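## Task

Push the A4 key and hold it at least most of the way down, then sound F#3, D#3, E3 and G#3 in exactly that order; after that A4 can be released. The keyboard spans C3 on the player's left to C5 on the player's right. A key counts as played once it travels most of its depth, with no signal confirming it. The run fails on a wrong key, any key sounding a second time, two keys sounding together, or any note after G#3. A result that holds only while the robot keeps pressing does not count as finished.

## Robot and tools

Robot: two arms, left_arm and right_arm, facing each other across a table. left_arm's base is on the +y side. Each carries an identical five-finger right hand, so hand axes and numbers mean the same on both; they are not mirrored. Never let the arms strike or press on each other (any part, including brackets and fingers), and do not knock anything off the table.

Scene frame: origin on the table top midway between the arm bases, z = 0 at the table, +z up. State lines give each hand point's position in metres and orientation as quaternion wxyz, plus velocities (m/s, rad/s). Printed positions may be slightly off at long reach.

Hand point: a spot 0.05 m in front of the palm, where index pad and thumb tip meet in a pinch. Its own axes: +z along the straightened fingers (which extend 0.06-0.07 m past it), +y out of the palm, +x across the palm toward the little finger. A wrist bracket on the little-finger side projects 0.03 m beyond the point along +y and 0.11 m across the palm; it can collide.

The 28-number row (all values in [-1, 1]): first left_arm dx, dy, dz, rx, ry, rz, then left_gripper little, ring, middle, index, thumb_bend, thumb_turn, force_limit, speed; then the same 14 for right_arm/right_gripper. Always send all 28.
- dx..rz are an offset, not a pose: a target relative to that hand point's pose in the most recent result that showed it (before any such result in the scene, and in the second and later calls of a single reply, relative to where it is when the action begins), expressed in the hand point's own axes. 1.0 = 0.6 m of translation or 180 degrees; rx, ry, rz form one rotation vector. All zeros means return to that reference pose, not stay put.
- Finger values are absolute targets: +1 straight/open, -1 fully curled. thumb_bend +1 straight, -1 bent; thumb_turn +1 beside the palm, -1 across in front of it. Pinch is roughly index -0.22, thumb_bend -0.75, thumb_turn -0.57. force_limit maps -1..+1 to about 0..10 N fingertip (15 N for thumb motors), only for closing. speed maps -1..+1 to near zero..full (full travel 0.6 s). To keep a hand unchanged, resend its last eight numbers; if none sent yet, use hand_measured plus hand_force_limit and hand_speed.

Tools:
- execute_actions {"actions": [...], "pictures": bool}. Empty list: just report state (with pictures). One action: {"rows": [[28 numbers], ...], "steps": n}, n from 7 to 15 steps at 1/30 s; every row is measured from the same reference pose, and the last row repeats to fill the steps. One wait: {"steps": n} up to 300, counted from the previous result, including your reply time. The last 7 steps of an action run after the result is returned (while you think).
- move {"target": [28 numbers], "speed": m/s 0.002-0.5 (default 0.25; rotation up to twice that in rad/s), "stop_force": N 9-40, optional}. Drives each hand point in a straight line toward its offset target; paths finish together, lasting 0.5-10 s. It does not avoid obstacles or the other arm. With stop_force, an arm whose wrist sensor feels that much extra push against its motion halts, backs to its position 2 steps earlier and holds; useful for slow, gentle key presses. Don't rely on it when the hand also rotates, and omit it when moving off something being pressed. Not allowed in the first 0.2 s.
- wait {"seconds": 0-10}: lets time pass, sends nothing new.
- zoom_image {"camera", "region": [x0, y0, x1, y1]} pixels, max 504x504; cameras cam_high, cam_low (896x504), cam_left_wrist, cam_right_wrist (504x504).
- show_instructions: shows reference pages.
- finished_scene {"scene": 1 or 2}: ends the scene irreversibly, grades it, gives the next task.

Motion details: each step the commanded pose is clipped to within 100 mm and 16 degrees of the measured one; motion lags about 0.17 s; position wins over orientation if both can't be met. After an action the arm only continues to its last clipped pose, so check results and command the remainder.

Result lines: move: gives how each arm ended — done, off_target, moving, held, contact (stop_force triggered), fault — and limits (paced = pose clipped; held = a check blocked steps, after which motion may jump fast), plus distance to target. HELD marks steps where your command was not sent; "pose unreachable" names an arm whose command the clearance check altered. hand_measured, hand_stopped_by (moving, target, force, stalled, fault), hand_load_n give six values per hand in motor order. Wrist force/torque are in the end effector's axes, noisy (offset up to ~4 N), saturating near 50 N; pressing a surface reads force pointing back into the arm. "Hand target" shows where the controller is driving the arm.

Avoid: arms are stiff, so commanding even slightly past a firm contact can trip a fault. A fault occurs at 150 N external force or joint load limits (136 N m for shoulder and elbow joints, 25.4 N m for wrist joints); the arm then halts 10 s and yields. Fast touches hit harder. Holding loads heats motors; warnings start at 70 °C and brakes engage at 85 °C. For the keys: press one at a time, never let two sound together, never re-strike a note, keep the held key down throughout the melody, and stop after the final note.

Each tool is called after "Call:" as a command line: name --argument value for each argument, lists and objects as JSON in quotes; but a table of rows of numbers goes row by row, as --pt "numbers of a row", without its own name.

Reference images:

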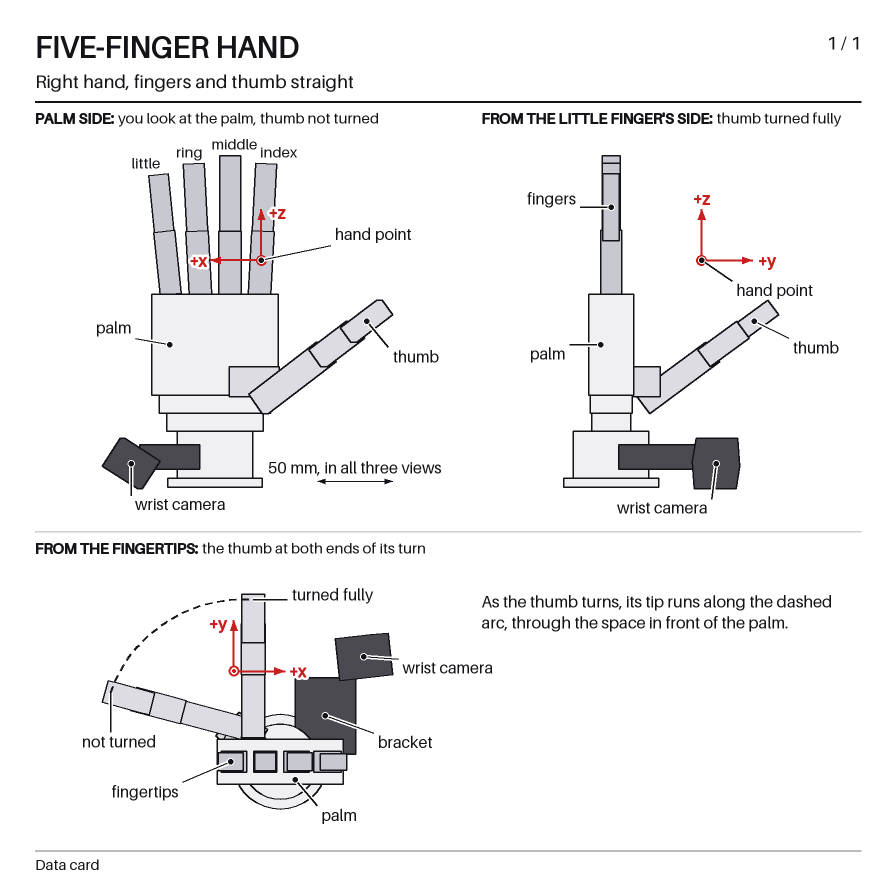

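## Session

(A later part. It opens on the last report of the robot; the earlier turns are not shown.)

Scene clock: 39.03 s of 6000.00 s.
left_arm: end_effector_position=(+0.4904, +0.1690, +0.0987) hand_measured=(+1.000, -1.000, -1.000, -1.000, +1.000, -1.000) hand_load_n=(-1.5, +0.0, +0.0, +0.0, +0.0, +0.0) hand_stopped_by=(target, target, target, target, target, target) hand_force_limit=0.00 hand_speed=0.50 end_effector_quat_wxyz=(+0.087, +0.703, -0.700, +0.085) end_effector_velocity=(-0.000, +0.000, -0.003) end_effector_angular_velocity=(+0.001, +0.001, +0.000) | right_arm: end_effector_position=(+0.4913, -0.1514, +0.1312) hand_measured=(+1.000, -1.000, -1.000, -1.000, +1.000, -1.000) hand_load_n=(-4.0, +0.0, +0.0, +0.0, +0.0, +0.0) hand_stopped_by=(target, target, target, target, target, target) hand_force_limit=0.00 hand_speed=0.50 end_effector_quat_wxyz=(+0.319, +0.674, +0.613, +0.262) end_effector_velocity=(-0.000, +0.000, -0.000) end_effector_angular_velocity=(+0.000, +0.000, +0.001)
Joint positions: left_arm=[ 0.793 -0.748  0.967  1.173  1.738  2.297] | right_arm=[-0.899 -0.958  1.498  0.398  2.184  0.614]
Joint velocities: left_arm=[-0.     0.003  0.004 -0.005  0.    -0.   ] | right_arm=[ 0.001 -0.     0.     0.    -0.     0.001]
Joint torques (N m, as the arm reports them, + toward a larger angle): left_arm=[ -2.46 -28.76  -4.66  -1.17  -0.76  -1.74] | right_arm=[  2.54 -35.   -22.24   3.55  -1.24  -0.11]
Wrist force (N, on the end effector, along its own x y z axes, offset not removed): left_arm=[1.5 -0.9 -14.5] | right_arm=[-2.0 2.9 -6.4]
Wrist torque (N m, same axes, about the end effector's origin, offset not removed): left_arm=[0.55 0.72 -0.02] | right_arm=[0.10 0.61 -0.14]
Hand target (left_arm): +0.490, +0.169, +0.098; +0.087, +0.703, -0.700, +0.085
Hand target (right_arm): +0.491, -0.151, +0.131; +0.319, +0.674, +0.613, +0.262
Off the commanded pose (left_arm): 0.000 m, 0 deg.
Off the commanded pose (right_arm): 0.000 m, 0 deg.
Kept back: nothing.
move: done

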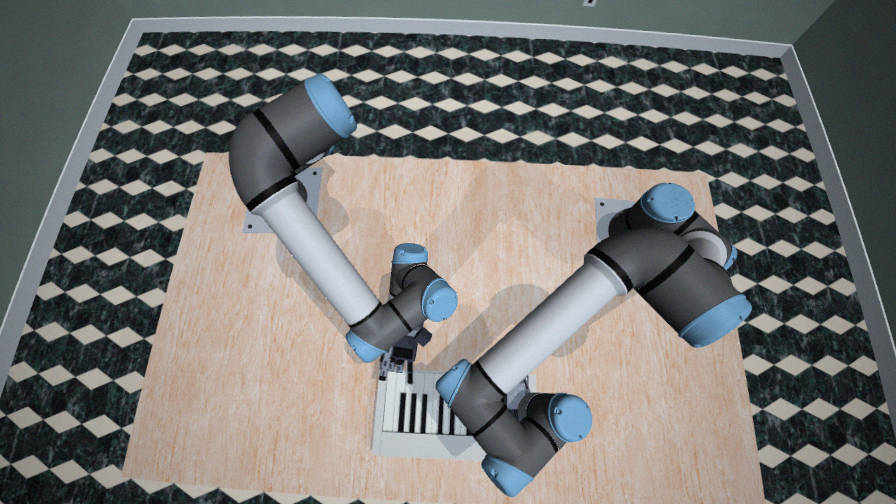

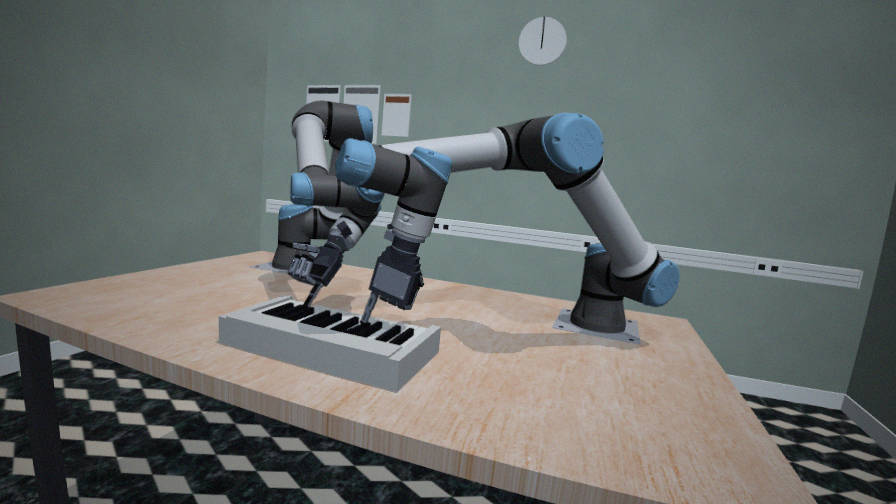

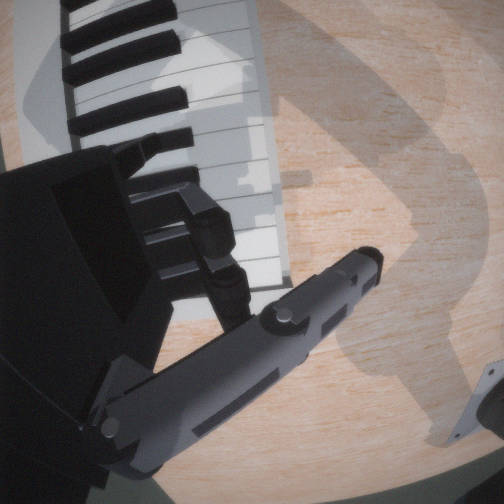

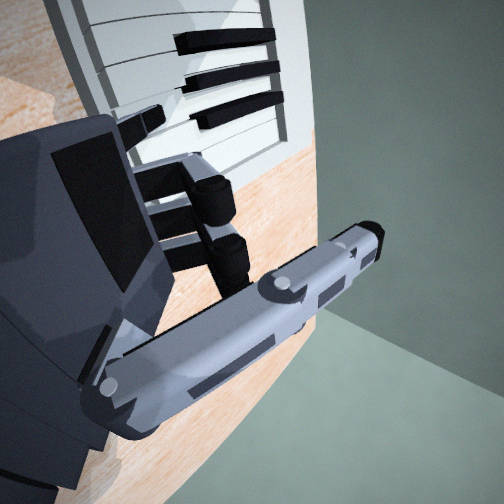

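Call:
move --target '[0.012,0,-0.0484,0,0,0,1,-1,-1,-1,1,-1,0,0.5,-0.002,0.0376,-0.033,0,0,0,1,-1,-1,-1,1,-1,0,0.5]' --speed 0.08

Call:
finished_scene --scene 1

Scene clock: 40.17 s of 6000.00 s.
left_arm: end_effector_position=(+0.4904, +0.1690, +0.1283) hand_measured=(+1.000, -1.000, -1.000, -1.000, +1.000, -1.000) hand_load_n=(+0.0, +0.0, +0.0, +0.0, +0.0, +0.0) hand_stopped_by=(target, target, target, target, target, target) hand_force_limit=0.00 hand_speed=0.50 end_effector_quat_wxyz=(+0.087, +0.703, -0.700, +0.085) end_effector_velocity=(+0.000, +0.000, +0.002) end_effector_angular_velocity=(+0.000, +0.000, +0.000) | right_arm: end_effector_position=(+0.4913, -0.1514, +0.1610) hand_measured=(+1.000, -1.000, -1.000, -1.000, +1.000, -1.000) hand_load_n=(+0.0, +0.0, +0.0, +0.0, +0.0, +0.0) hand_stopped_by=(target, target, target, target, target, target) hand_force_limit=0.00 hand_speed=0.50 end_effector_quat_wxyz=(+0.319, +0.674, +0.613, +0.262) end_effector_velocity=(-0.000, +0.001, +0.002) end_effector_angular_velocity=(+0.003, -0.001, -0.000)
Joint positions: left_arm=[ 0.793 -0.764  0.919  1.237  1.738  2.297] | right_arm=[-0.899 -0.993  1.469  0.461  2.184  0.613]
Joint velocities: left_arm=[ 0.    -0.    -0.004  0.005 -0.    -0.   ] | right_arm=[ 0.001 -0.002 -0.003  0.004 -0.001  0.002]
Joint torques (N m, as the arm reports them, + toward a larger angle): left_arm=[ 10.14 -57.58 -29.19   4.32   1.15   1.96] | right_arm=[-11.41 -44.24 -25.76   3.55  -0.57   2.22]
Wrist force (N, on the end effector, along its own x y z axes, offset not removed): left_arm=[-1.7 0.9 -2.1] | right_arm=[-1.3 1.3 -0.2]
Wrist torque (N m, same axes, about the end effector's origin, offset not removed): left_arm=[0.22 0.18 -0.19] | right_arm=[0.21 0.25 -0.25]
Hand target (left_arm): +0.490, +0.169, +0.129; +0.087, +0.703, -0.700, +0.085
Hand target (right_arm): +0.491, -0.151, +0.161; +0.319, +0.674, +0.613, +0.262
Off the commanded pose (left_arm): 0.000 m, 0 deg.
Off the commanded pose (right_arm): 0.000 m, 0 deg.
Kept back: nothing.
move: done

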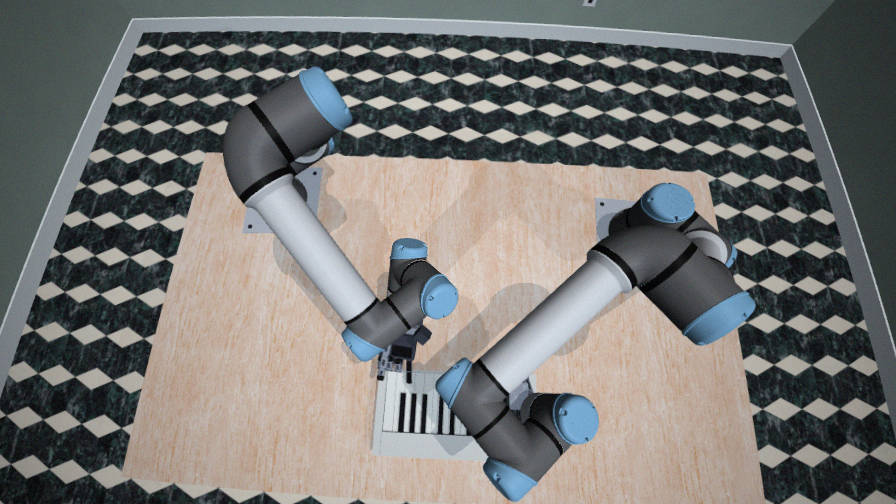

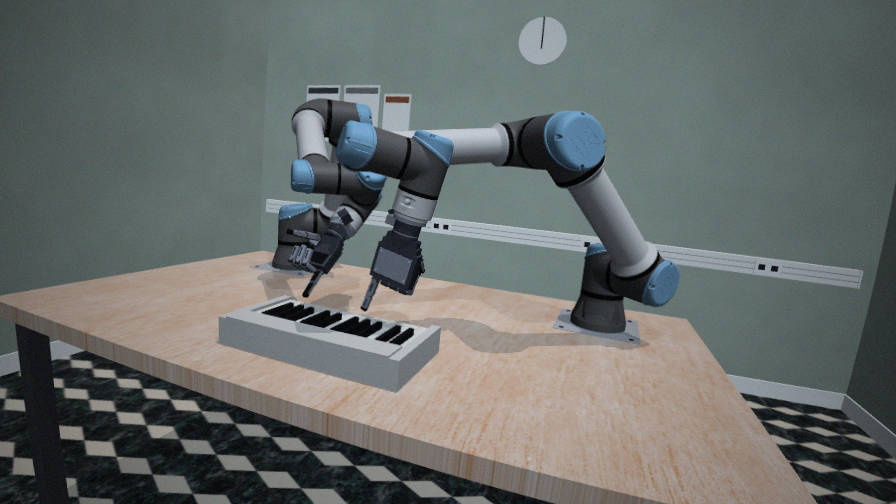

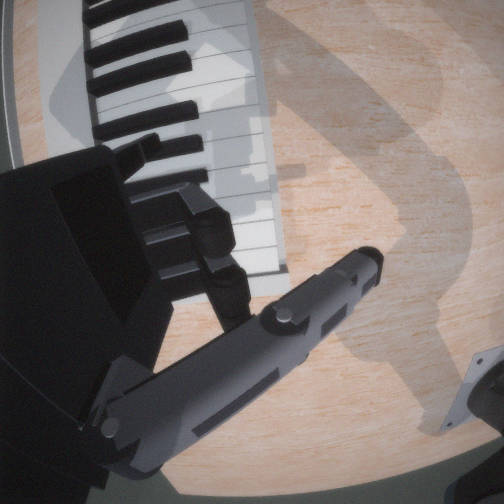

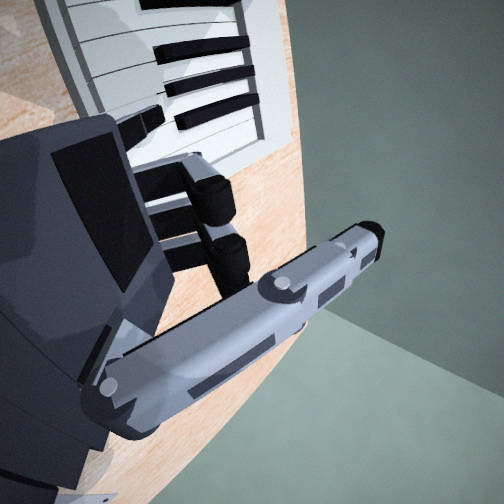

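The scene is finished: the task was done.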